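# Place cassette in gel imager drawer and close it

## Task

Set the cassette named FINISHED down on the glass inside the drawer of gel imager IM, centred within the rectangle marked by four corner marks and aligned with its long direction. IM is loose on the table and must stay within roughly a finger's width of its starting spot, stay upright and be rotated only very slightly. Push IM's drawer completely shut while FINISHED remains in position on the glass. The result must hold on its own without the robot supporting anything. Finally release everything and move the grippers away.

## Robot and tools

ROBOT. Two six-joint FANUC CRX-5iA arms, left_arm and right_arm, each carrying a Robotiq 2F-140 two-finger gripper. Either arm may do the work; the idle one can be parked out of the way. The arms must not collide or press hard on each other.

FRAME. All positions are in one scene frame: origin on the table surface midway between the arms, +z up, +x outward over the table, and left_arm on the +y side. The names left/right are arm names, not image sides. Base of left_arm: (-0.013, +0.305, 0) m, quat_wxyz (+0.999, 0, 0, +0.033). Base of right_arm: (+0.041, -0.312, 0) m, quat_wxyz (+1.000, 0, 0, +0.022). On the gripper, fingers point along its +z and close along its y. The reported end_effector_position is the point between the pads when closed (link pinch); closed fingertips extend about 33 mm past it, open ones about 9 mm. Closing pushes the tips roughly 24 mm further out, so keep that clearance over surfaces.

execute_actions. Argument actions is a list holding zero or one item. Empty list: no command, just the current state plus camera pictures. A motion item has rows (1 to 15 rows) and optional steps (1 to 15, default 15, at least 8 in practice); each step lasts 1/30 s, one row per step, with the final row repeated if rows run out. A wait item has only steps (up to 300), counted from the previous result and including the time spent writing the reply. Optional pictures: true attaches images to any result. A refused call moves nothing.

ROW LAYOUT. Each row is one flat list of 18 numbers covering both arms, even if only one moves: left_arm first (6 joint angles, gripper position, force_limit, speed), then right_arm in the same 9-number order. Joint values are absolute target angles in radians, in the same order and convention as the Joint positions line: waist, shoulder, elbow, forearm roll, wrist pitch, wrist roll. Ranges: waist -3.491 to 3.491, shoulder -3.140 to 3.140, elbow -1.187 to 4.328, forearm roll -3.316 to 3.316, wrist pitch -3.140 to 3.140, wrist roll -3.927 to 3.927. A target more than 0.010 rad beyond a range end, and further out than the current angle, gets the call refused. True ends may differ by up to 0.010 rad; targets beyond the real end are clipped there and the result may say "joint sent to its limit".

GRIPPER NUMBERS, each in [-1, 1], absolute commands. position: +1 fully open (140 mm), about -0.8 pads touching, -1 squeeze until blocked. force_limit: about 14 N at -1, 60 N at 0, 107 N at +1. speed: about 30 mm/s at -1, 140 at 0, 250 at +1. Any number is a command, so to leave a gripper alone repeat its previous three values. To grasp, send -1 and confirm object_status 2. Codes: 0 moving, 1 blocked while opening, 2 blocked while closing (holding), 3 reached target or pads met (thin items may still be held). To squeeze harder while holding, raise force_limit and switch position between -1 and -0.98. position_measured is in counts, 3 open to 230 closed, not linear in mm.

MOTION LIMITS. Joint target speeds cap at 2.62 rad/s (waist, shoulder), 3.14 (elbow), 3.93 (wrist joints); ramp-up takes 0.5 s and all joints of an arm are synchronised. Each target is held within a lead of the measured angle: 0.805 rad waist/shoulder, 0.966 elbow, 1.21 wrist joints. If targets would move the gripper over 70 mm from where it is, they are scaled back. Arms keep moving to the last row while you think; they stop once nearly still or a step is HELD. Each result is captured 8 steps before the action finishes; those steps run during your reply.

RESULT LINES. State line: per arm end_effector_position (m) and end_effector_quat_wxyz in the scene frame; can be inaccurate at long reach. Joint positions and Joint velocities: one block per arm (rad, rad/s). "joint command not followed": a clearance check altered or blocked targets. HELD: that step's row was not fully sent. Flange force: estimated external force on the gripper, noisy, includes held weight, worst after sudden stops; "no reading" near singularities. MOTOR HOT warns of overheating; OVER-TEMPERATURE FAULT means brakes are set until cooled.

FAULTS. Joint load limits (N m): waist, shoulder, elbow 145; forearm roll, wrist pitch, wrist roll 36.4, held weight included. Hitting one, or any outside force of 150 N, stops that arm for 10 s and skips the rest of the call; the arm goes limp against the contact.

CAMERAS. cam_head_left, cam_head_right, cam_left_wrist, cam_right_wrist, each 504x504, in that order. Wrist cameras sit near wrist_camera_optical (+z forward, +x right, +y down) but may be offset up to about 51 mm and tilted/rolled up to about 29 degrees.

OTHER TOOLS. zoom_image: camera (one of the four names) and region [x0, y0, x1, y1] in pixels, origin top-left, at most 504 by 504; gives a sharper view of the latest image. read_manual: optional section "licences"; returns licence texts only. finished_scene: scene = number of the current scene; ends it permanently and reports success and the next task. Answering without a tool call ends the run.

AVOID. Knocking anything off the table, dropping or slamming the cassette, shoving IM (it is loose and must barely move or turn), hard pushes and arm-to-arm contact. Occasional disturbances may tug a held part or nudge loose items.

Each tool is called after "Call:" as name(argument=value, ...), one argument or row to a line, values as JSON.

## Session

Call:
execute_actions(
  actions=[],
)

Scene clock: 0.00 s of 7600.00 s.
left_arm: end_effector_position=(+0.3805, -0.2105, +0.3580) position_measured=3 object_status=3 end_effector_quat_wxyz=(-0.052, +0.980, +0.089, +0.169) | right_arm: end_effector_position=(+0.8403, -0.6557, +0.2963) position_measured=3 object_status=3 end_effector_quat_wxyz=(+0.011, +0.789, -0.126, +0.602)
Joint positions: left_arm=[-0.983  0.547  1.027 -0.366 -1.931  2.517] | right_arm=[-0.481  0.324  0.171 -1.082 -0.284  2.569]
Joint velocities: left_arm=[ 0.    -0.     0.001  0.     0.     0.   ] | right_arm=[ 0.     0.002 -0.     0.     0.     0.   ]
Flange force (N, the push that the arm receives, along the gripper's own x y z axes): no reading

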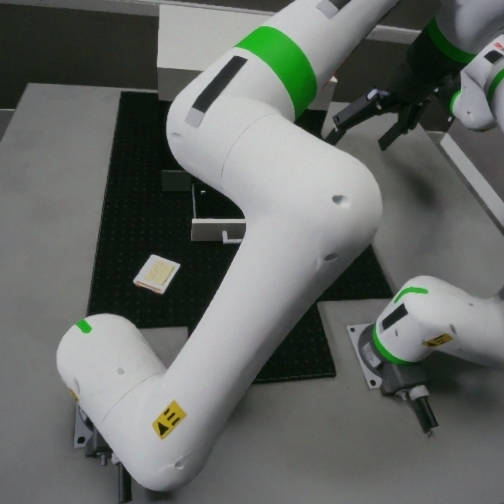

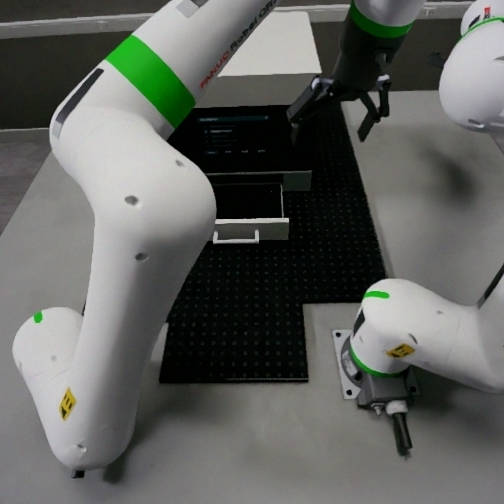

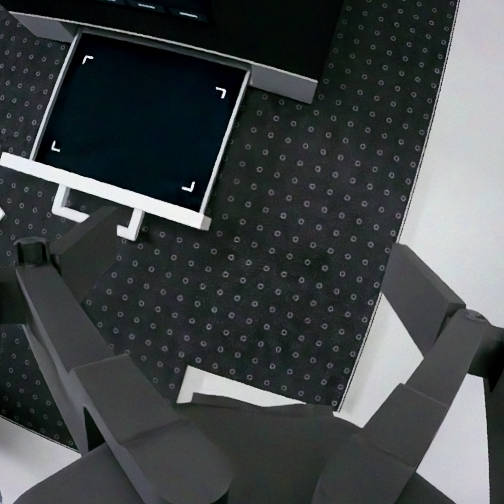

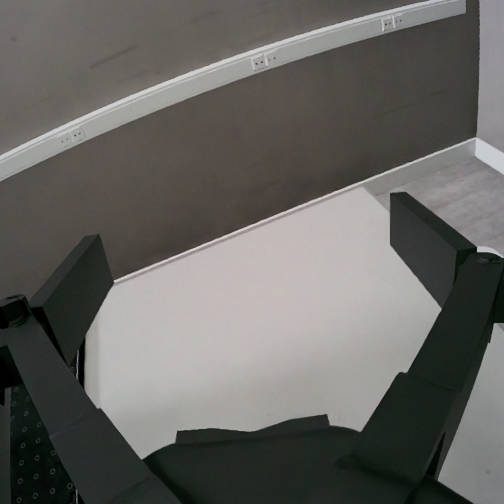

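Call:
zoom_image(
  camera="cam_head_left",
  region=[80, 200, 250, 340],
)

Call:
zoom_image(
  camera="cam_left_wrist",
  region=[0, 0, 340, 260],
)

Call:
zoom_image(
  camera="cam_head_right",
  region=[190, 140, 330, 260],
)

Region (80, 200, 250, 340) of cam_head_left's 504x504 image, scaled by 2.965, with more detail than that image has; it fills the top 415 rows of this view, and the rest is white.

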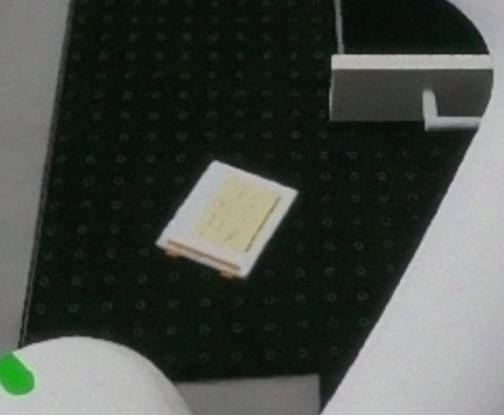

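Region (0, 0, 340, 260) of cam_left_wrist's 504x504 image, scaled by 1.482, with more detail than that image has; it fills the top 385 rows of this view, and the rest is white.

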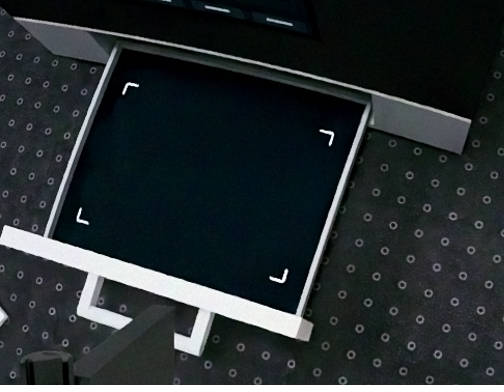

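Region (190, 140, 330, 260) of cam_head_right's 504x504 image, scaled by 3.600, with more detail than that image has; it fills the top 432 rows of this view, and the rest is white.

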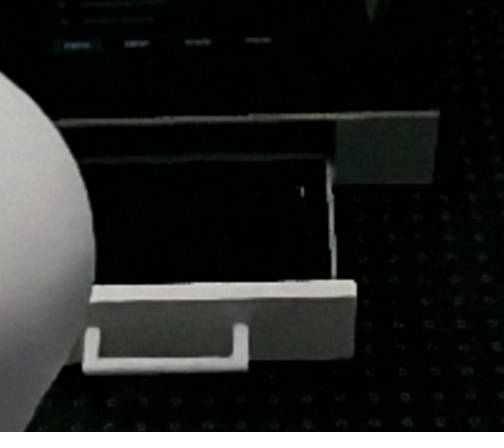

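Call:
execute_actions(
  actions=[
    {"rows": [[0.087,-0.25805,-0.45685,0,-1.372,-0.625,1,0,0,-0.8,0,0,0,-1.57,2.569,1,0,0]], "steps": 15},
  ],
)

Call:
execute_actions(
  actions=[
    {"steps": 45},
  ],
)

Scene clock: 6.17 s of 7600.00 s.
left_arm: end_effector_position=(+0.4083, -0.1684, +0.3714) position_measured=3 object_status=3 end_effector_quat_wxyz=(-0.044, +0.984, +0.050, +0.164) | right_arm: end_effector_position=(+0.8061, -0.6549, +0.2870) position_measured=3 object_status=3 end_effector_quat_wxyz=(+0.015, +0.823, -0.062, +0.565)
Joint positions: left_arm=[-0.887  0.453  0.912 -0.324 -1.865  2.373] | right_arm=[-0.52   0.285  0.15  -0.952 -0.43   2.569]
Joint velocities: left_arm=[ 0.852 -0.809 -1.004  0.352  0.544 -1.254] | right_arm=[-0.371 -0.375 -0.197  1.241 -1.448 -0.   ]
Flange force (N, the push that the arm receives, along the gripper's own x y z axes): left_arm=[10.8 8.5 -6.4] | right_arm=[4.8 -4.8 19.8]
Steps of this call (steps 1 to 90: nothing new was sent; then 2.93 s passed at rest; steps 91 to 97: the first 7 steps of this action). Readings (joint positions | what the end effector reports):
91: left_arm=[-0.983 0.547 1.027 -0.366 -1.931 2.517] | right_arm=[-0.481 0.324 0.171 -1.082 -0.284 2.569] | left_arm position_measured=3 object_status=3 | right_arm position_measured=3 object_status=3
92: left_arm=[-0.981 0.545 1.024 -0.365 -1.930 2.514] | right_arm=[-0.482 0.323 0.171 -1.079 -0.287 2.569] | left_arm position_measured=3 object_status=3 | right_arm position_measured=3 object_status=3
94: left_arm=[-0.960 0.524 0.999 -0.356 -1.915 2.482] | right_arm=[-0.490 0.315 0.166 -1.051 -0.318 2.569] | left_arm position_measured=3 object_status=3 | right_arm position_measured=3 object_status=3
97: the state above

Scene clock: 7.67 s of 7600.00 s.
left_arm: end_effector_position=(+0.3274, +0.2218, +0.1477) position_measured=3 object_status=3 end_effector_quat_wxyz=(+0.004, -0.568, +0.823, +0.002) | right_arm: end_effector_position=(+0.2652, -0.7021, +0.2385) position_measured=3 object_status=3 end_effector_quat_wxyz=(+0.000, +0.993, +0.121, +0.000)
Joint positions: left_arm=[ 0.066 -0.243 -0.425 -0.007 -1.382 -0.493] | right_arm=[-0.8    0.    -0.    -0.    -1.57   2.569]
Joint velocities: left_arm=[ 0.227 -0.162 -0.341  0.072  0.111 -1.405] | right_arm=[ 0.  0.  0. -0. -0. -0.]
Flange force (N, the push that the arm receives, along the gripper's own x y z axes): left_arm=[-5.4 -2.9 -2.3] | right_arm=[2.5 -0.1 -4.2]
Kept back: nothing.
Steps of this call (steps 1 to 8: the last 8 steps of your previous action; steps 9 to 45: the robot went on to your last target). Readings (joint positions | what the end effector reports):
1: left_arm=[-0.859 0.426 0.878 -0.312 -1.847 2.331] | right_arm=[-0.532 0.272 0.144 -0.910 -0.480 2.569] | left_arm position_measured=3 object_status=3 | right_arm position_measured=3 object_status=3
2: left_arm=[-0.831 0.402 0.844 -0.300 -1.830 2.289] | right_arm=[-0.543 0.261 0.138 -0.872 -0.527 2.569] | left_arm position_measured=3 object_status=3 | right_arm position_measured=3 object_status=3
4: left_arm=[-0.774 0.354 0.776 -0.279 -1.797 2.204] | right_arm=[-0.565 0.239 0.126 -0.798 -0.614 2.569] | left_arm position_measured=3 object_status=3 | right_arm position_measured=3 object_status=3
8: left_arm=[-0.660 0.268 0.640 -0.240 -1.737 2.033] | right_arm=[-0.604 0.199 0.105 -0.665 -0.774 2.569] | left_arm position_measured=3 object_status=3 | right_arm position_measured=3 object_status=3
45: the state above

Call:
execute_actions(
  actions=[
    {"steps": 8},
  ],
  pictures=true,
)

Call:
zoom_image(
  camera="cam_left_wrist",
  region=[126, 80, 378, 332],
)

Scene clock: 7.93 s of 7600.00 s.
left_arm: end_effector_position=(+0.3202, +0.2252, +0.1400) position_measured=3 object_status=3 end_effector_quat_wxyz=(+0.000, -0.522, +0.853, -0.000) | right_arm: end_effector_position=(+0.2652, -0.7021, +0.2385) position_measured=3 object_status=3 end_effector_quat_wxyz=(+0.000, +0.993, +0.121, +0.000)
Joint positions: left_arm=[ 0.087 -0.258 -0.457  0.    -1.372 -0.625] | right_arm=[-0.8   -0.    -0.     0.    -1.57   2.569]
Joint velocities: left_arm=[-0.    -0.001 -0.001  0.     0.001 -0.003] | right_arm=[-0.    -0.001  0.     0.    -0.     0.001]
Flange force (N, the push that the arm receives, along the gripper's own x y z axes): left_arm=[-6.0 -4.7 -3.0] | right_arm=[3.4 0.8 -4.6]
Kept back: nothing.
Steps of this call (steps 1 to 8: the robot went on to your last target). Readings (joint positions | what the end effector reports):
1: left_arm=[0.073 -0.248 -0.436 -0.005 -1.379 -0.536] | right_arm=[-0.800 0.000 -0.000 -0.000 -1.570 2.569] | left_arm position_measured=3 object_status=3 | right_arm position_measured=3 object_status=3
2: left_arm=[0.078 -0.252 -0.444 -0.003 -1.376 -0.571] | right_arm=[-0.800 0.000 -0.000 -0.000 -1.570 2.569] | left_arm position_measured=3 object_status=3 | right_arm position_measured=3 object_status=3
4: left_arm=[0.085 -0.257 -0.454 -0.001 -1.373 -0.614] | right_arm=[-0.800 0.000 -0.000 -0.000 -1.570 2.569] | left_arm position_measured=3 object_status=3 | right_arm position_measured=3 object_status=3
8: the state above

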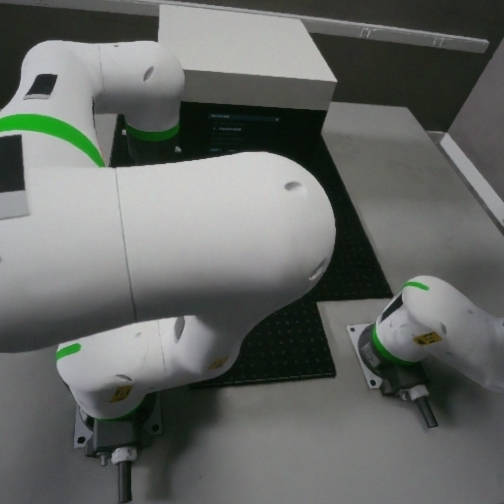

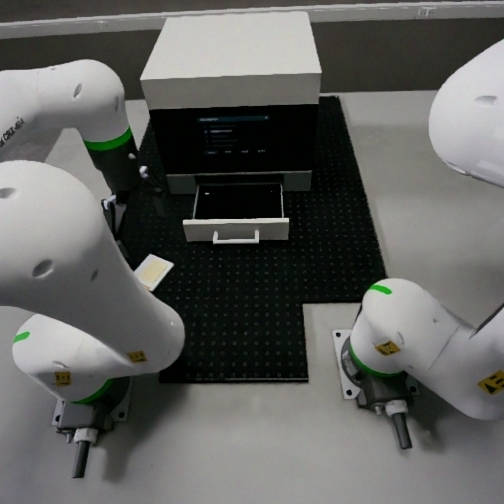

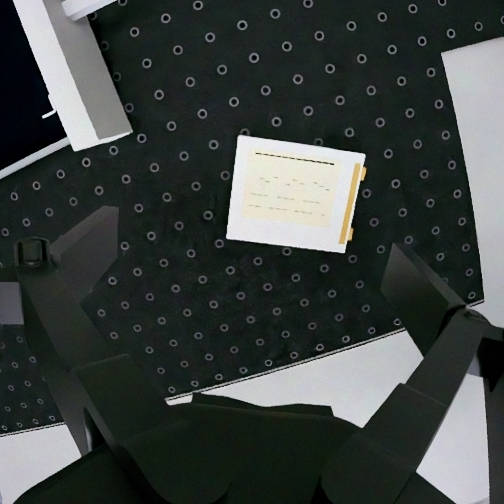

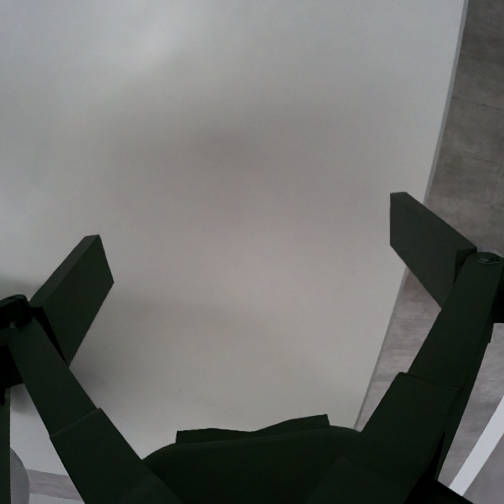

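Region (126, 80, 378, 332) of cam_left_wrist's 504x504 image, scaled by 2.000, with more detail than that image has.

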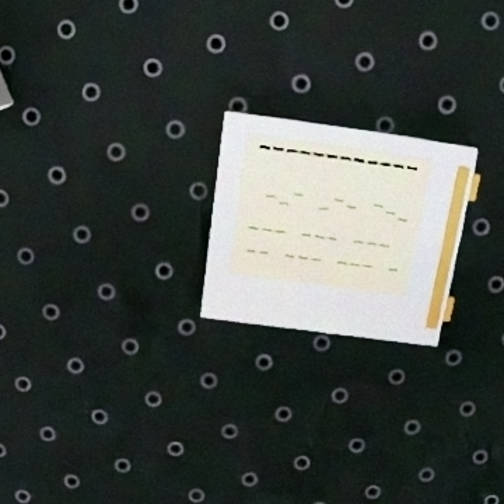

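Call:
zoom_image(
  camera="cam_left_wrist",
  region=[60, 190, 160, 290],
)

Call:
zoom_image(
  camera="cam_left_wrist",
  region=[350, 220, 450, 320],
)

Call:
zoom_image(
  camera="cam_head_right",
  region=[150, 150, 330, 260],
)

Region (60, 190, 160, 290) of cam_left_wrist's 504x504 image, scaled by 5.040, with more detail than that image has.

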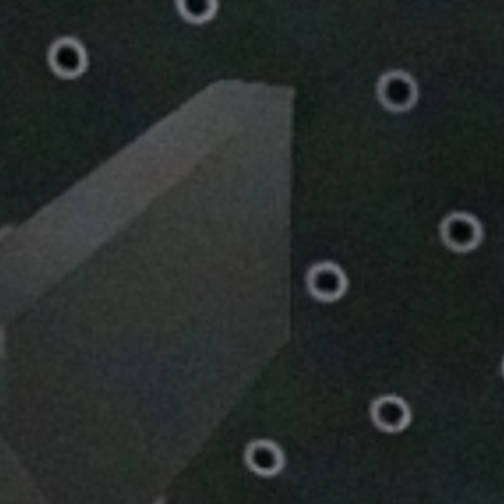

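Region (350, 220, 450, 320) of cam_left_wrist's 504x504 image, scaled by 5.040, with more detail than that image has.

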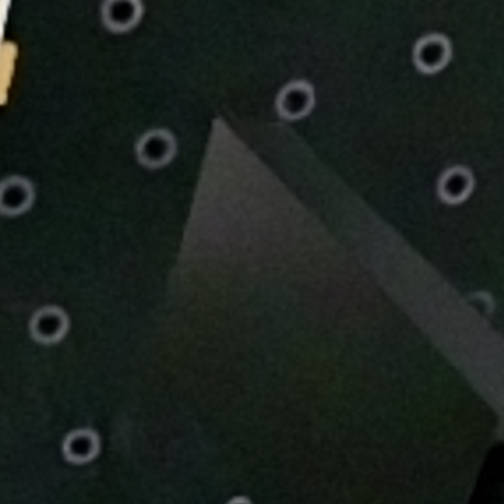

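Region (150, 150, 330, 260) of cam_head_right's 504x504 image, scaled by 2.800, with more detail than that image has.

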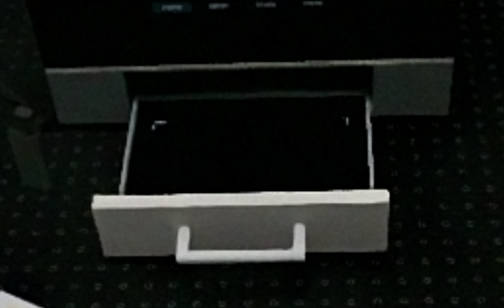

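Call:
execute_actions(
  actions=[
    {"rows": [[0.11472,-0.26862,-0.67203,0,-1.16739,-0.65272,0.65,-0.3,0,-0.8,0,0,0,-1.57,2.569,1,0,0]], "steps": 15},
  ],
)

Call:
execute_actions(
  actions=[
    {"steps": 9},
  ],
  pictures=true,
)

Call:
zoom_image(
  camera="cam_left_wrist",
  region=[110, 110, 400, 360],
)

Scene clock: 10.23 s of 7600.00 s.
left_arm: end_effector_position=(+0.3073, +0.2278, +0.0935) position_measured=43 object_status=0 end_effector_quat_wxyz=(-0.000, -0.522, +0.853, +0.000) | right_arm: end_effector_position=(+0.2653, -0.7022, +0.2385) position_measured=3 object_status=3 end_effector_quat_wxyz=(+0.000, +0.993, +0.121, +0.000)
Joint positions: left_arm=[ 0.102 -0.264 -0.573  0.    -1.262 -0.64 ] | right_arm=[-0.8   -0.    -0.     0.    -1.57   2.569]
Joint velocities: left_arm=[ 0.133 -0.047 -1.051 -0.     0.981 -0.133] | right_arm=[ 0. -0. -0. -0.  0.  0.]
Flange force (N, the push that the arm receives, along the gripper's own x y z axes): left_arm=[-6.7 -12.5 -7.7] | right_arm=[3.2 -0.5 -5.4]
Steps of this call (steps 1 to 30: the robot went on to your last target; steps 31 to 62: nothing new was sent; steps 63 to 69: the first 7 steps of this action). Readings (joint positions | what the end effector reports):
63: left_arm=[0.087 -0.258 -0.457 0.000 -1.372 -0.625] | right_arm=[-0.800 -0.000 -0.000 0.000 -1.570 2.569] | left_arm position_measured=3 object_status=0 | right_arm position_measured=3 object_status=3
64: left_arm=[0.087 -0.258 -0.459 0.000 -1.369 -0.625] | right_arm=[-0.800 -0.000 -0.000 0.000 -1.570 2.569] | left_arm position_measured=5 object_status=0 | right_arm position_measured=3 object_status=3
66: left_arm=[0.091 -0.259 -0.485 0.000 -1.346 -0.629] | right_arm=[-0.800 -0.000 -0.000 0.000 -1.570 2.569] | left_arm position_measured=20 object_status=0 | right_arm position_measured=3 object_status=3
69: the state above

Scene clock: 10.53 s of 7600.00 s.
left_arm: end_effector_position=(+0.2926, +0.2290, +0.0551) position_measured=47 object_status=3 end_effector_quat_wxyz=(+0.000, -0.522, +0.853, -0.000) | right_arm: end_effector_position=(+0.2653, -0.7022, +0.2385) position_measured=3 object_status=3 end_effector_quat_wxyz=(+0.000, +0.993, +0.121, +0.000)
Joint positions: left_arm=[ 0.115 -0.269 -0.672  0.    -1.167 -0.653] | right_arm=[-0.8   -0.     0.     0.    -1.57   2.569]
Joint velocities: left_arm=[-0.001 -0.    -0.002  0.     0.    -0.001] | right_arm=[-0.    -0.001 -0.    -0.     0.     0.   ]
Flange force (N, the push that the arm receives, along the gripper's own x y z axes): left_arm=[-5.0 -6.8 -0.1] | right_arm=[3.2 1.2 -5.0]
Kept back: nothing.
Steps of this call (steps 1 to 8: the last 8 steps of your previous action; step 9: the robot went on to your last target). Readings (joint positions | what the end effector reports):
1: left_arm=[0.106 -0.265 -0.606 0.000 -1.231 -0.644] | right_arm=[-0.800 -0.000 -0.000 0.000 -1.570 2.569] | left_arm position_measured=47 object_status=0 | right_arm position_measured=3 object_status=3
2: left_arm=[0.110 -0.267 -0.632 0.000 -1.205 -0.648] | right_arm=[-0.800 -0.000 0.000 0.000 -1.570 2.569] | left_arm position_measured=47 object_status=0 | right_arm position_measured=3 object_status=3
4: left_arm=[0.114 -0.268 -0.665 0.000 -1.174 -0.652] | right_arm=[-0.800 -0.000 -0.000 0.000 -1.570 2.569] | left_arm position_measured=47 object_status=0 | right_arm position_measured=3 object_status=3
8: left_arm=[0.115 -0.269 -0.672 0.000 -1.167 -0.653] | right_arm=[-0.800 -0.000 0.000 0.000 -1.570 2.569] | left_arm position_measured=47 object_status=3 | right_arm position_measured=3 object_status=3
9: the state above

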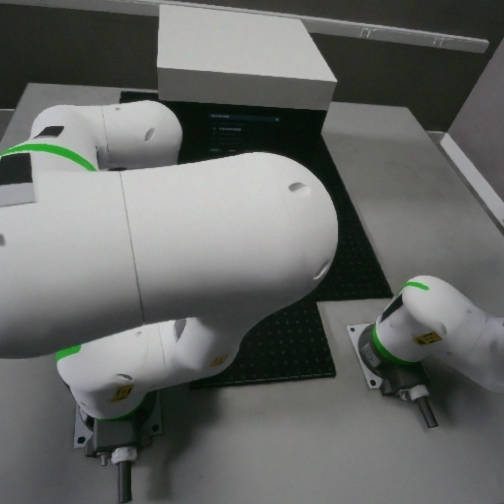

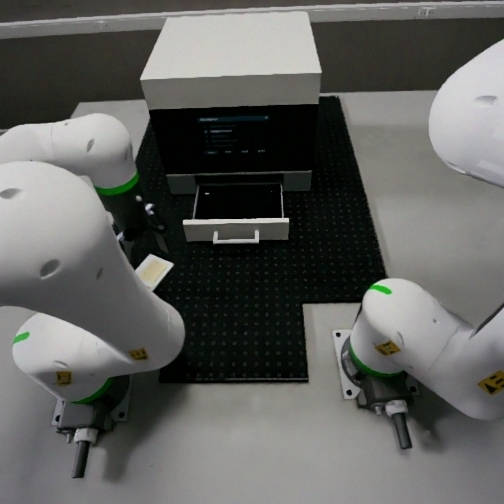

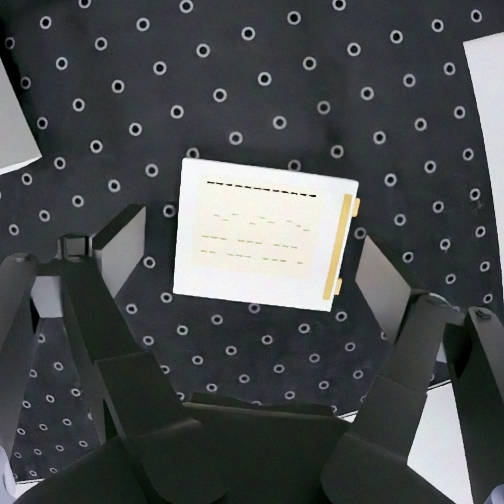

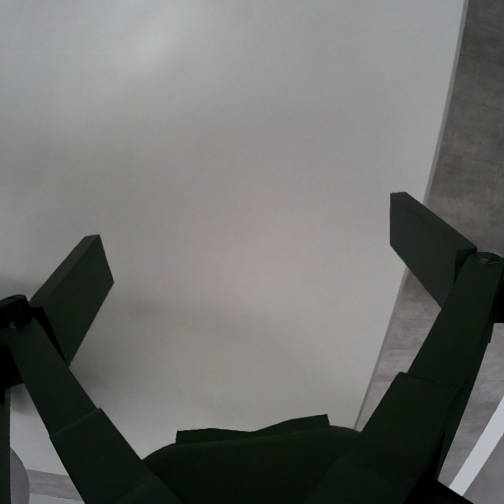

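Region (110, 110, 400, 360) of cam_left_wrist's 504x504 image, scaled by 1.738, with more detail than that image has; it fills the top 434 rows of this view, and the rest is white.

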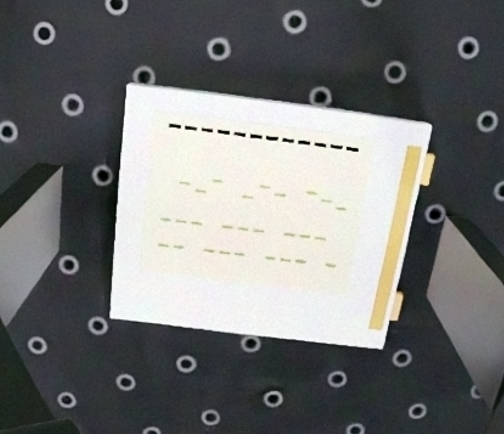

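Call:
execute_actions(
  actions=[
    {"rows": [[0.13295,-0.25984,-0.70778,0,-1.12286,-0.67095,0.65,-0.3,0,-0.8,0,0,0,-1.57,2.569,1,0,0]], "steps": 9},
  ],
)

Call:
execute_actions(
  actions=[
    {"rows": [[0.13295,-0.25984,-0.70778,0,-1.12286,-0.67095,-1,-0.3,-0.7,-0.8,0,0,0,-1.57,2.569,1,0,0]], "steps": 15},
  ],
)

Call:
execute_actions(
  actions=[
    {"steps": 10},
  ],
  pictures=true,
)

Scene clock: 12.37 s of 7600.00 s.
left_arm: end_effector_position=(+0.2925, +0.2290, +0.0549) position_measured=47 object_status=3 end_effector_quat_wxyz=(-0.000, -0.522, +0.853, -0.000) | right_arm: end_effector_position=(+0.2653, -0.7022, +0.2385) position_measured=3 object_status=3 end_effector_quat_wxyz=(+0.000, +0.993, +0.121, +0.000)
Joint positions: left_arm=[ 0.115 -0.269 -0.672  0.    -1.167 -0.653] | right_arm=[-0.8   -0.     0.     0.    -1.57   2.569]
Joint velocities: left_arm=[ 0.007  0.004 -0.01   0.     0.014 -0.006] | right_arm=[ 0.  0. -0.  0.  0. -0.]
Flange force (N, the push that the arm receives, along the gripper's own x y z axes): left_arm=[-9.4 -1.7 -1.6] | right_arm=[3.8 1.4 -4.7]
Steps of this call (steps 1 to 30: the robot went on to your last target; steps 31 to 54: nothing new was sent; step 55: the first step of this action). Readings (joint positions | what the end effector reports):
55: the state above

Scene clock: 12.87 s of 7600.00 s.
left_arm: end_effector_position=(+0.2895, +0.2338, +0.0384) position_measured=65 object_status=0 end_effector_quat_wxyz=(-0.000, -0.522, +0.853, +0.000) | right_arm: end_effector_position=(+0.2653, -0.7022, +0.2385) position_measured=3 object_status=3 end_effector_quat_wxyz=(+0.000, +0.993, +0.121, +0.000)
Joint positions: left_arm=[ 0.133 -0.26  -0.708 -0.    -1.123 -0.671] | right_arm=[-0.8   -0.     0.     0.    -1.57   2.569]
Joint velocities: left_arm=[ 0.001 -0.     0.    -0.    -0.     0.   ] | right_arm=[ 0.     0.001  0.     0.     0.    -0.   ]
Flange force (N, the push that the arm receives, along the gripper's own x y z axes): left_arm=[-4.6 -6.8 1.2] | right_arm=[2.9 1.4 -5.0]
Steps of this call (steps 1 to 8: the last 8 steps of your previous action; steps 9 to 15: the first 7 steps of this action). Readings (joint positions | what the end effector reports):
9: left_arm=[0.133 -0.260 -0.708 -0.000 -1.123 -0.671] | right_arm=[-0.800 -0.000 0.000 0.000 -1.570 2.569] | left_arm position_measured=47 object_status=0 | right_arm position_measured=3 object_status=3
10: left_arm=[0.133 -0.260 -0.708 -0.000 -1.123 -0.671] | right_arm=[-0.800 -0.000 0.000 0.000 -1.570 2.569] | left_arm position_measured=48 object_status=0 | right_arm position_measured=3 object_status=3
12: left_arm=[0.133 -0.260 -0.708 -0.000 -1.123 -0.671] | right_arm=[-0.800 -0.000 0.000 0.000 -1.570 2.569] | left_arm position_measured=55 object_status=0 | right_arm position_measured=3 object_status=3
15: the state above

Scene clock: 13.20 s of 7600.00 s.
left_arm: end_effector_position=(+0.2896, +0.2337, +0.0386) position_measured=86 object_status=0 end_effector_quat_wxyz=(+0.000, -0.522, +0.853, -0.000) | right_arm: end_effector_position=(+0.2653, -0.7022, +0.2385) position_measured=3 object_status=3 end_effector_quat_wxyz=(+0.000, +0.993, +0.121, +0.000)
Joint positions: left_arm=[ 0.133 -0.26  -0.708  0.    -1.123 -0.671] | right_arm=[-0.8   -0.     0.     0.    -1.57   2.569]
Joint velocities: left_arm=[-0.    -0.001 -0.     0.     0.     0.   ] | right_arm=[ 0.    -0.001  0.     0.    -0.    -0.   ]
Flange force (N, the push that the arm receives, along the gripper's own x y z axes): left_arm=[-7.1 -1.6 -32.7] | right_arm=[3.2 1.2 -4.2]
Kept back: nothing.
Steps of this call (steps 1 to 8: the last 8 steps of your previous action; steps 9 to 10: the robot went on to your last target). Readings (joint positions | what the end effector reports):
1: left_arm=[0.133 -0.260 -0.708 -0.000 -1.123 -0.671] | right_arm=[-0.800 0.000 0.000 0.000 -1.570 2.569] | left_arm position_measured=69 object_status=0 | right_arm position_measured=3 object_status=3
2: left_arm=[0.133 -0.260 -0.708 -0.000 -1.123 -0.671] | right_arm=[-0.800 -0.000 0.000 0.000 -1.570 2.569] | left_arm position_measured=72 object_status=0 | right_arm position_measured=3 object_status=3
4: left_arm=[0.133 -0.260 -0.708 -0.000 -1.123 -0.671] | right_arm=[-0.800 -0.000 0.000 0.000 -1.570 2.569] | left_arm position_measured=79 object_status=0 | right_arm position_measured=3 object_status=3
8: left_arm=[0.133 -0.260 -0.708 0.000 -1.123 -0.671] | right_arm=[-0.800 -0.000 0.000 0.000 -1.570 2.569] | left_arm position_measured=86 object_status=0 | right_arm position_measured=3 object_status=3
10: the state above

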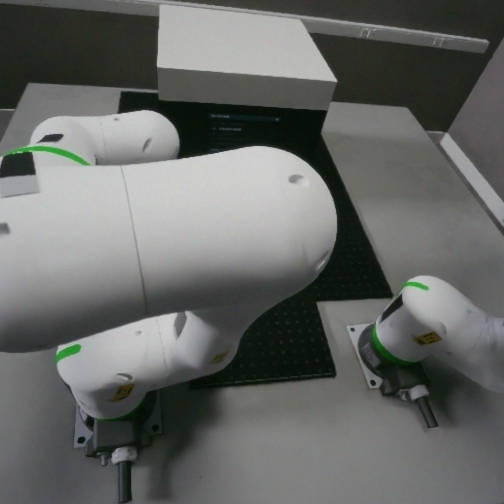

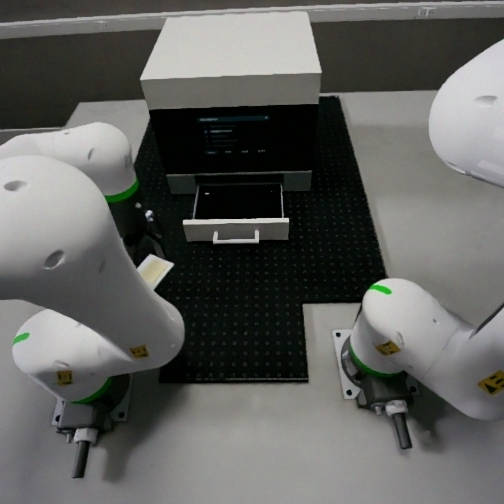

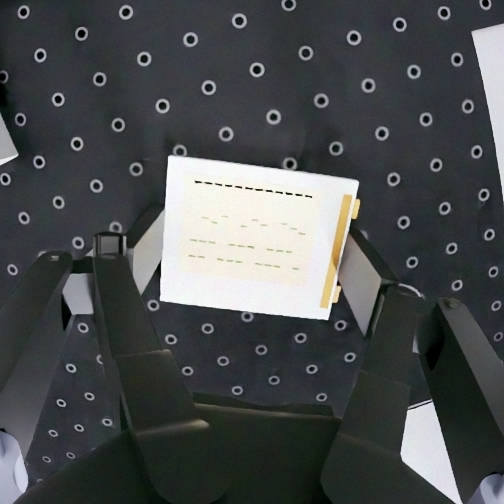

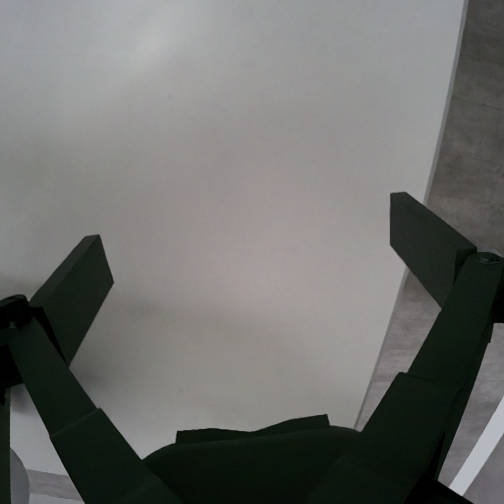

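Call:
execute_actions(
  actions=[
    {"rows": [[0.13295,-0.26053,-0.70699,0,-1.12434,-0.67095,-0.98,0.3,-0.7,-0.8,0,0,0,-1.57,2.569,1,0,0]], "steps": 14},
  ],
)

Call:
execute_actions(
  actions=[
    {"rows": [[0.13295,-0.35670,-0.50302,0,-1.42448,-0.67095,-0.98,0.3,-0.7,-0.8,0,0,0,-1.57,2.569,1,0,0]], "steps": 13},
  ],
  pictures=true,
)

Scene clock: 15.47 s of 7600.00 s.
left_arm: end_effector_position=(+0.2896, +0.2338, +0.0389) position_measured=89 object_status=0 end_effector_quat_wxyz=(+0.000, -0.522, +0.853, -0.000) | right_arm: end_effector_position=(+0.2653, -0.7022, +0.2385) position_measured=3 object_status=3 end_effector_quat_wxyz=(+0.000, +0.993, +0.121, +0.000)
Joint positions: left_arm=[ 0.133 -0.26  -0.707  0.    -1.124 -0.671] | right_arm=[-0.8    0.     0.    -0.    -1.57   2.569]
Joint velocities: left_arm=[-0.001 -0.003  0.001 -0.    -0.006 -0.001] | right_arm=[ 0.     0.001  0.     0.     0.    -0.001]
Flange force (N, the push that the arm receives, along the gripper's own x y z axes): left_arm=[-4.0 -8.6 -22.1] | right_arm=[4.0 0.6 -4.8]
Steps of this call (steps 1 to 15: the robot went on to your last target; steps 16 to 62: nothing new was sent; steps 63 to 68: the first 6 steps of this action). Readings (joint positions | what the end effector reports):
63: left_arm=[0.133 -0.260 -0.708 -0.000 -1.123 -0.671] | right_arm=[-0.800 -0.000 0.000 0.000 -1.570 2.569] | left_arm position_measured=86 object_status=0 | right_arm position_measured=3 object_status=3
64: left_arm=[0.133 -0.260 -0.707 0.000 -1.123 -0.671] | right_arm=[-0.800 -0.000 0.000 0.000 -1.570 2.569] | left_arm position_measured=89 object_status=0 | right_arm position_measured=3 object_status=3
66: left_arm=[0.133 -0.260 -0.707 0.000 -1.123 -0.671] | right_arm=[-0.800 -0.000 0.000 0.000 -1.570 2.569] | left_arm position_measured=89 object_status=0 | right_arm position_measured=3 object_status=3
68: the state above

Scene clock: 15.90 s of 7600.00 s.
left_arm: end_effector_position=(+0.2922, +0.2345, +0.0615) position_measured=89 object_status=2 end_effector_quat_wxyz=(-0.000, -0.522, +0.853, +0.000) | right_arm: end_effector_position=(+0.2653, -0.7022, +0.2385) position_measured=3 object_status=3 end_effector_quat_wxyz=(+0.000, +0.993, +0.121, +0.000)
Joint positions: left_arm=[ 0.133 -0.281 -0.664 -0.001 -1.188 -0.671] | right_arm=[-0.8   -0.    -0.     0.    -1.57   2.569]
Joint velocities: left_arm=[ 0.    -0.313  0.662  0.    -0.966 -0.001] | right_arm=[-0.     0.001 -0.001 -0.     0.     0.001]
Flange force (N, the push that the arm receives, along the gripper's own x y z axes): left_arm=[-5.6 -13.7 18.6] | right_arm=[3.4 2.4 -5.5]
Steps of this call (steps 1 to 8: the last 8 steps of your previous action; steps 9 to 13: the first 5 steps of this action). Readings (joint positions | what the end effector reports):
9: left_arm=[0.133 -0.261 -0.707 -0.000 -1.124 -0.671] | right_arm=[-0.800 -0.000 0.000 0.000 -1.570 2.569] | left_arm position_measured=89 object_status=2 | right_arm position_measured=3 object_status=3
10: left_arm=[0.133 -0.261 -0.705 -0.000 -1.128 -0.671] | right_arm=[-0.800 -0.000 0.000 0.000 -1.570 2.569] | left_arm position_measured=89 object_status=2 | right_arm position_measured=3 object_status=3
12: left_arm=[0.133 -0.271 -0.684 -0.001 -1.159 -0.671] | right_arm=[-0.800 0.000 0.000 0.000 -1.570 2.569] | left_arm position_measured=89 object_status=2 | right_arm position_measured=3 object_status=3
13: the state above

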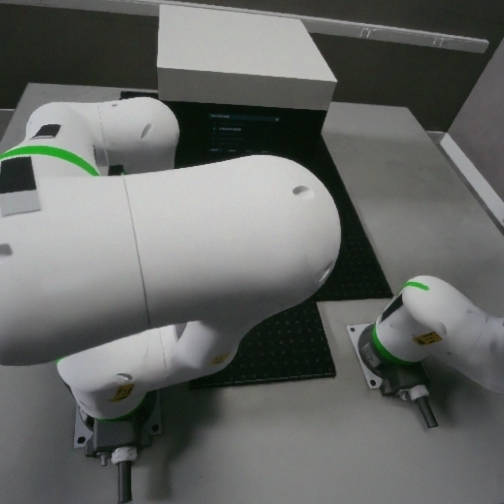

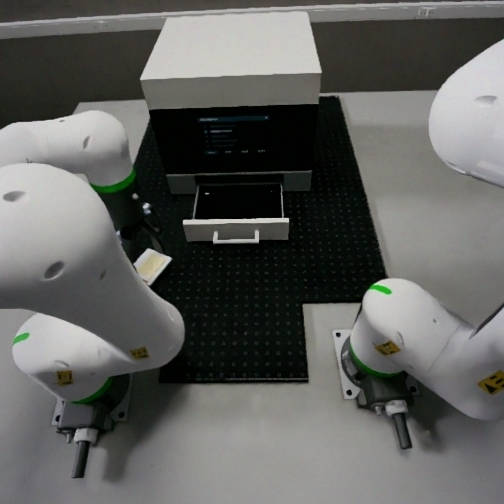

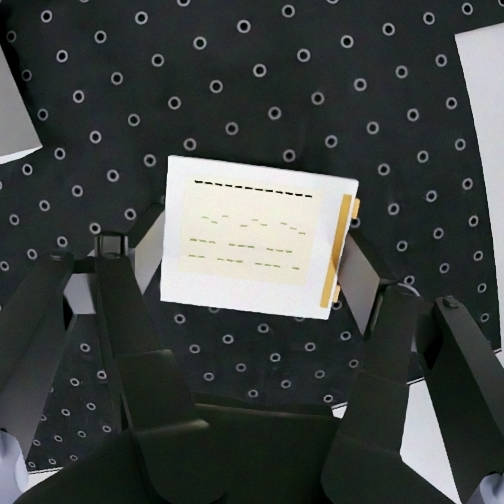

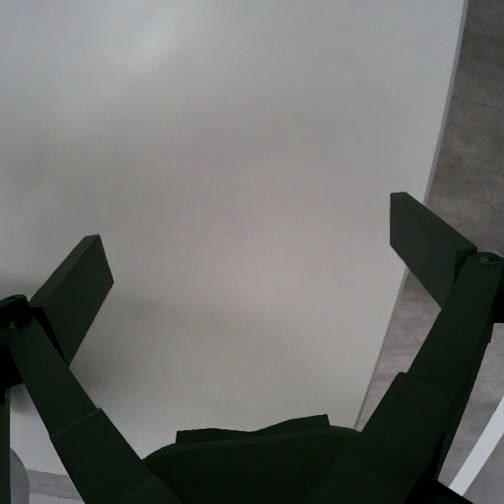

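Call:
execute_actions(
  actions=[
    {"rows": [[-0.36864,0.39122,0.23353,0,-1.41311,-1.26865,-0.98,0.3,-0.7,-0.8,0,0,0,-1.57,2.569,1,0,0]], "steps": 15},
  ],
)

Call:
execute_actions(
  actions=[
    {"steps": 28},
  ],
  pictures=true,
)

Scene clock: 16.40 s of 7600.00 s.
left_arm: end_effector_position=(+0.3223, +0.2192, +0.1614) position_measured=89 object_status=2 end_effector_quat_wxyz=(+0.000, -0.460, +0.888, -0.000) | right_arm: end_effector_position=(+0.2653, -0.7022, +0.2385) position_measured=3 object_status=3 end_effector_quat_wxyz=(+0.000, +0.993, +0.121, +0.000)
Joint positions: left_arm=[ 0.067 -0.259 -0.407 -0.    -1.422 -0.749] | right_arm=[-0.8   -0.     0.    -0.    -1.57   2.569]
Joint velocities: left_arm=[-0.661  0.989  0.973 -0.     0.012 -0.786] | right_arm=[-0.     0.001 -0.     0.    -0.    -0.   ]
Flange force (N, the push that the arm receives, along the gripper's own x y z axes): left_arm=[2.6 25.7 -2.4] | right_arm=[2.9 0.1 -4.6]
Steps of this call (steps 1 to 8: the last 8 steps of your previous action; steps 9 to 15: the first 7 steps of this action). Readings (joint positions | what the end effector reports):
9: left_arm=[0.133 -0.357 -0.503 -0.000 -1.424 -0.671] | right_arm=[-0.800 -0.000 0.000 0.000 -1.570 2.569] | left_arm position_measured=89 object_status=2 | right_arm position_measured=3 object_status=3
10: left_arm=[0.132 -0.355 -0.501 -0.000 -1.424 -0.673] | right_arm=[-0.800 -0.000 0.000 0.000 -1.570 2.569] | left_arm position_measured=89 object_status=2 | right_arm position_measured=3 object_status=3
12: left_arm=[0.118 -0.334 -0.481 -0.000 -1.424 -0.689] | right_arm=[-0.800 0.000 0.000 0.000 -1.570 2.569] | left_arm position_measured=89 object_status=2 | right_arm position_measured=3 object_status=3
15: the state above

Scene clock: 17.33 s of 7600.00 s.
left_arm: end_effector_position=(+0.5031, +0.0082, +0.1401) position_measured=89 object_status=2 end_effector_quat_wxyz=(+0.000, +0.000, +1.000, -0.000) | right_arm: end_effector_position=(+0.2653, -0.7022, +0.2385) position_measured=3 object_status=3 end_effector_quat_wxyz=(+0.000, +0.993, +0.121, +0.000)
Joint positions: left_arm=[-0.369  0.391  0.233 -0.    -1.413 -1.269] | right_arm=[-0.8   -0.     0.    -0.    -1.57   2.569]
Joint velocities: left_arm=[-0.002  0.003  0.002  0.     0.     0.   ] | right_arm=[ 0.    -0.002  0.     0.     0.     0.001]
Flange force (N, the push that the arm receives, along the gripper's own x y z axes): left_arm=[-9.7 -2.9 -3.2] | right_arm=[3.1 1.7 -4.7]
Kept back: nothing.
Steps of this call (steps 1 to 8: the last 8 steps of your previous action; steps 9 to 28: the robot went on to your last target). Readings (joint positions | what the end effector reports):
1: left_arm=[0.044 -0.224 -0.373 -0.000 -1.421 -0.777] | right_arm=[-0.800 -0.000 0.000 0.000 -1.570 2.569] | left_arm position_measured=89 object_status=2 | right_arm position_measured=3 object_status=3
2: left_arm=[0.021 -0.190 -0.339 -0.000 -1.421 -0.804] | right_arm=[-0.800 -0.000 0.000 0.000 -1.570 2.569] | left_arm position_measured=89 object_status=2 | right_arm position_measured=3 object_status=3
4: left_arm=[-0.023 -0.124 -0.274 -0.000 -1.420 -0.857] | right_arm=[-0.800 -0.000 0.000 0.000 -1.570 2.569] | left_arm position_measured=89 object_status=2 | right_arm position_measured=3 object_status=3
8: left_arm=[-0.110 0.006 -0.146 -0.000 -1.418 -0.961] | right_arm=[-0.800 -0.000 0.000 0.000 -1.570 2.569] | left_arm position_measured=89 object_status=2 | right_arm position_measured=3 object_status=3
28: the state above

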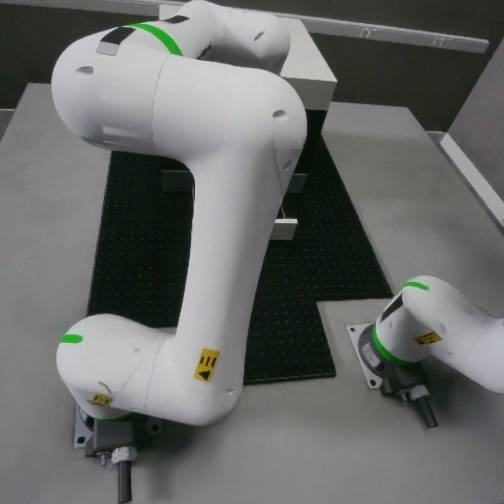

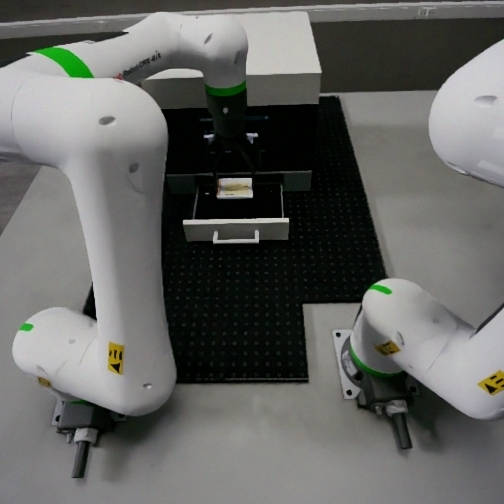

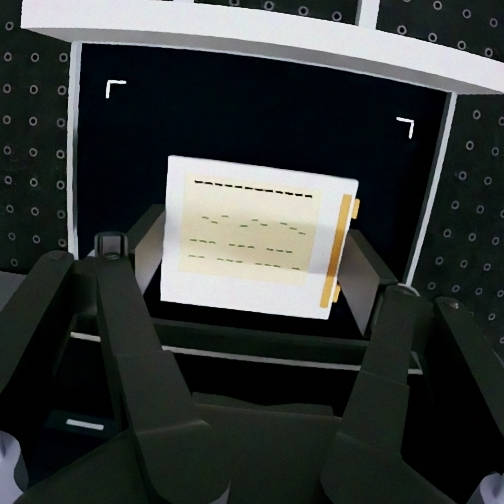

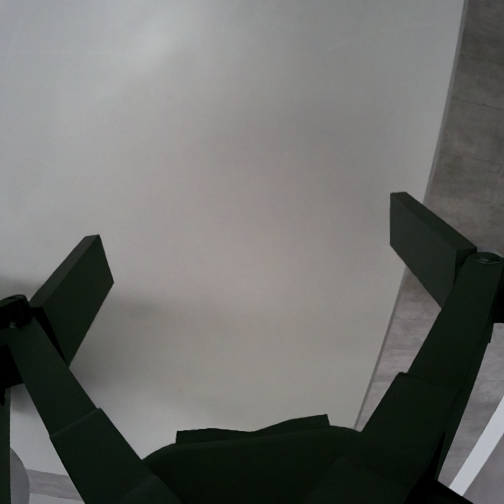

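Call:
zoom_image(
  camera="cam_left_wrist",
  region=[60, 20, 220, 180],
)

Call:
zoom_image(
  camera="cam_left_wrist",
  region=[320, 60, 480, 220],
)

Call:
zoom_image(
  camera="cam_left_wrist",
  region=[130, 260, 380, 400],
)

Region (60, 20, 220, 180) of cam_left_wrist's 504x504 image, scaled by 3.150, with more detail than that image has.

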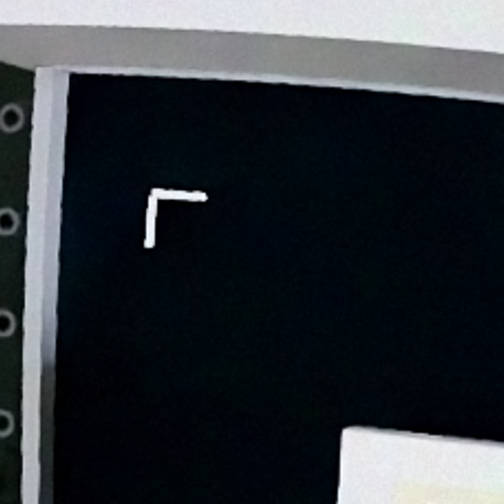

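Region (320, 60, 480, 220) of cam_left_wrist's 504x504 image, scaled by 3.150, with more detail than that image has.

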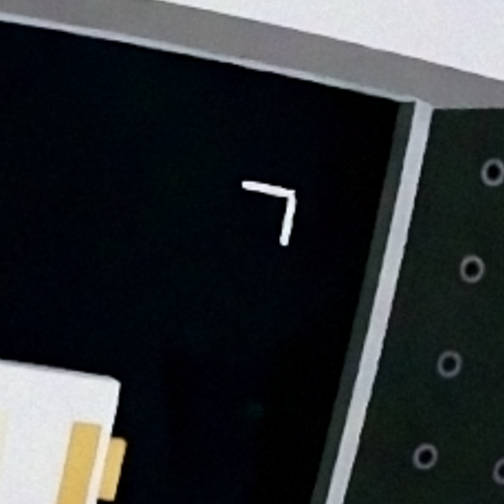

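Region (130, 260, 380, 400) of cam_left_wrist's 504x504 image, scaled by 2.016, with more detail than that image has; it fills the top 282 rows of this view, and the rest is white.

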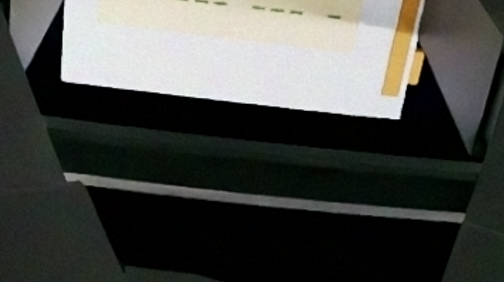

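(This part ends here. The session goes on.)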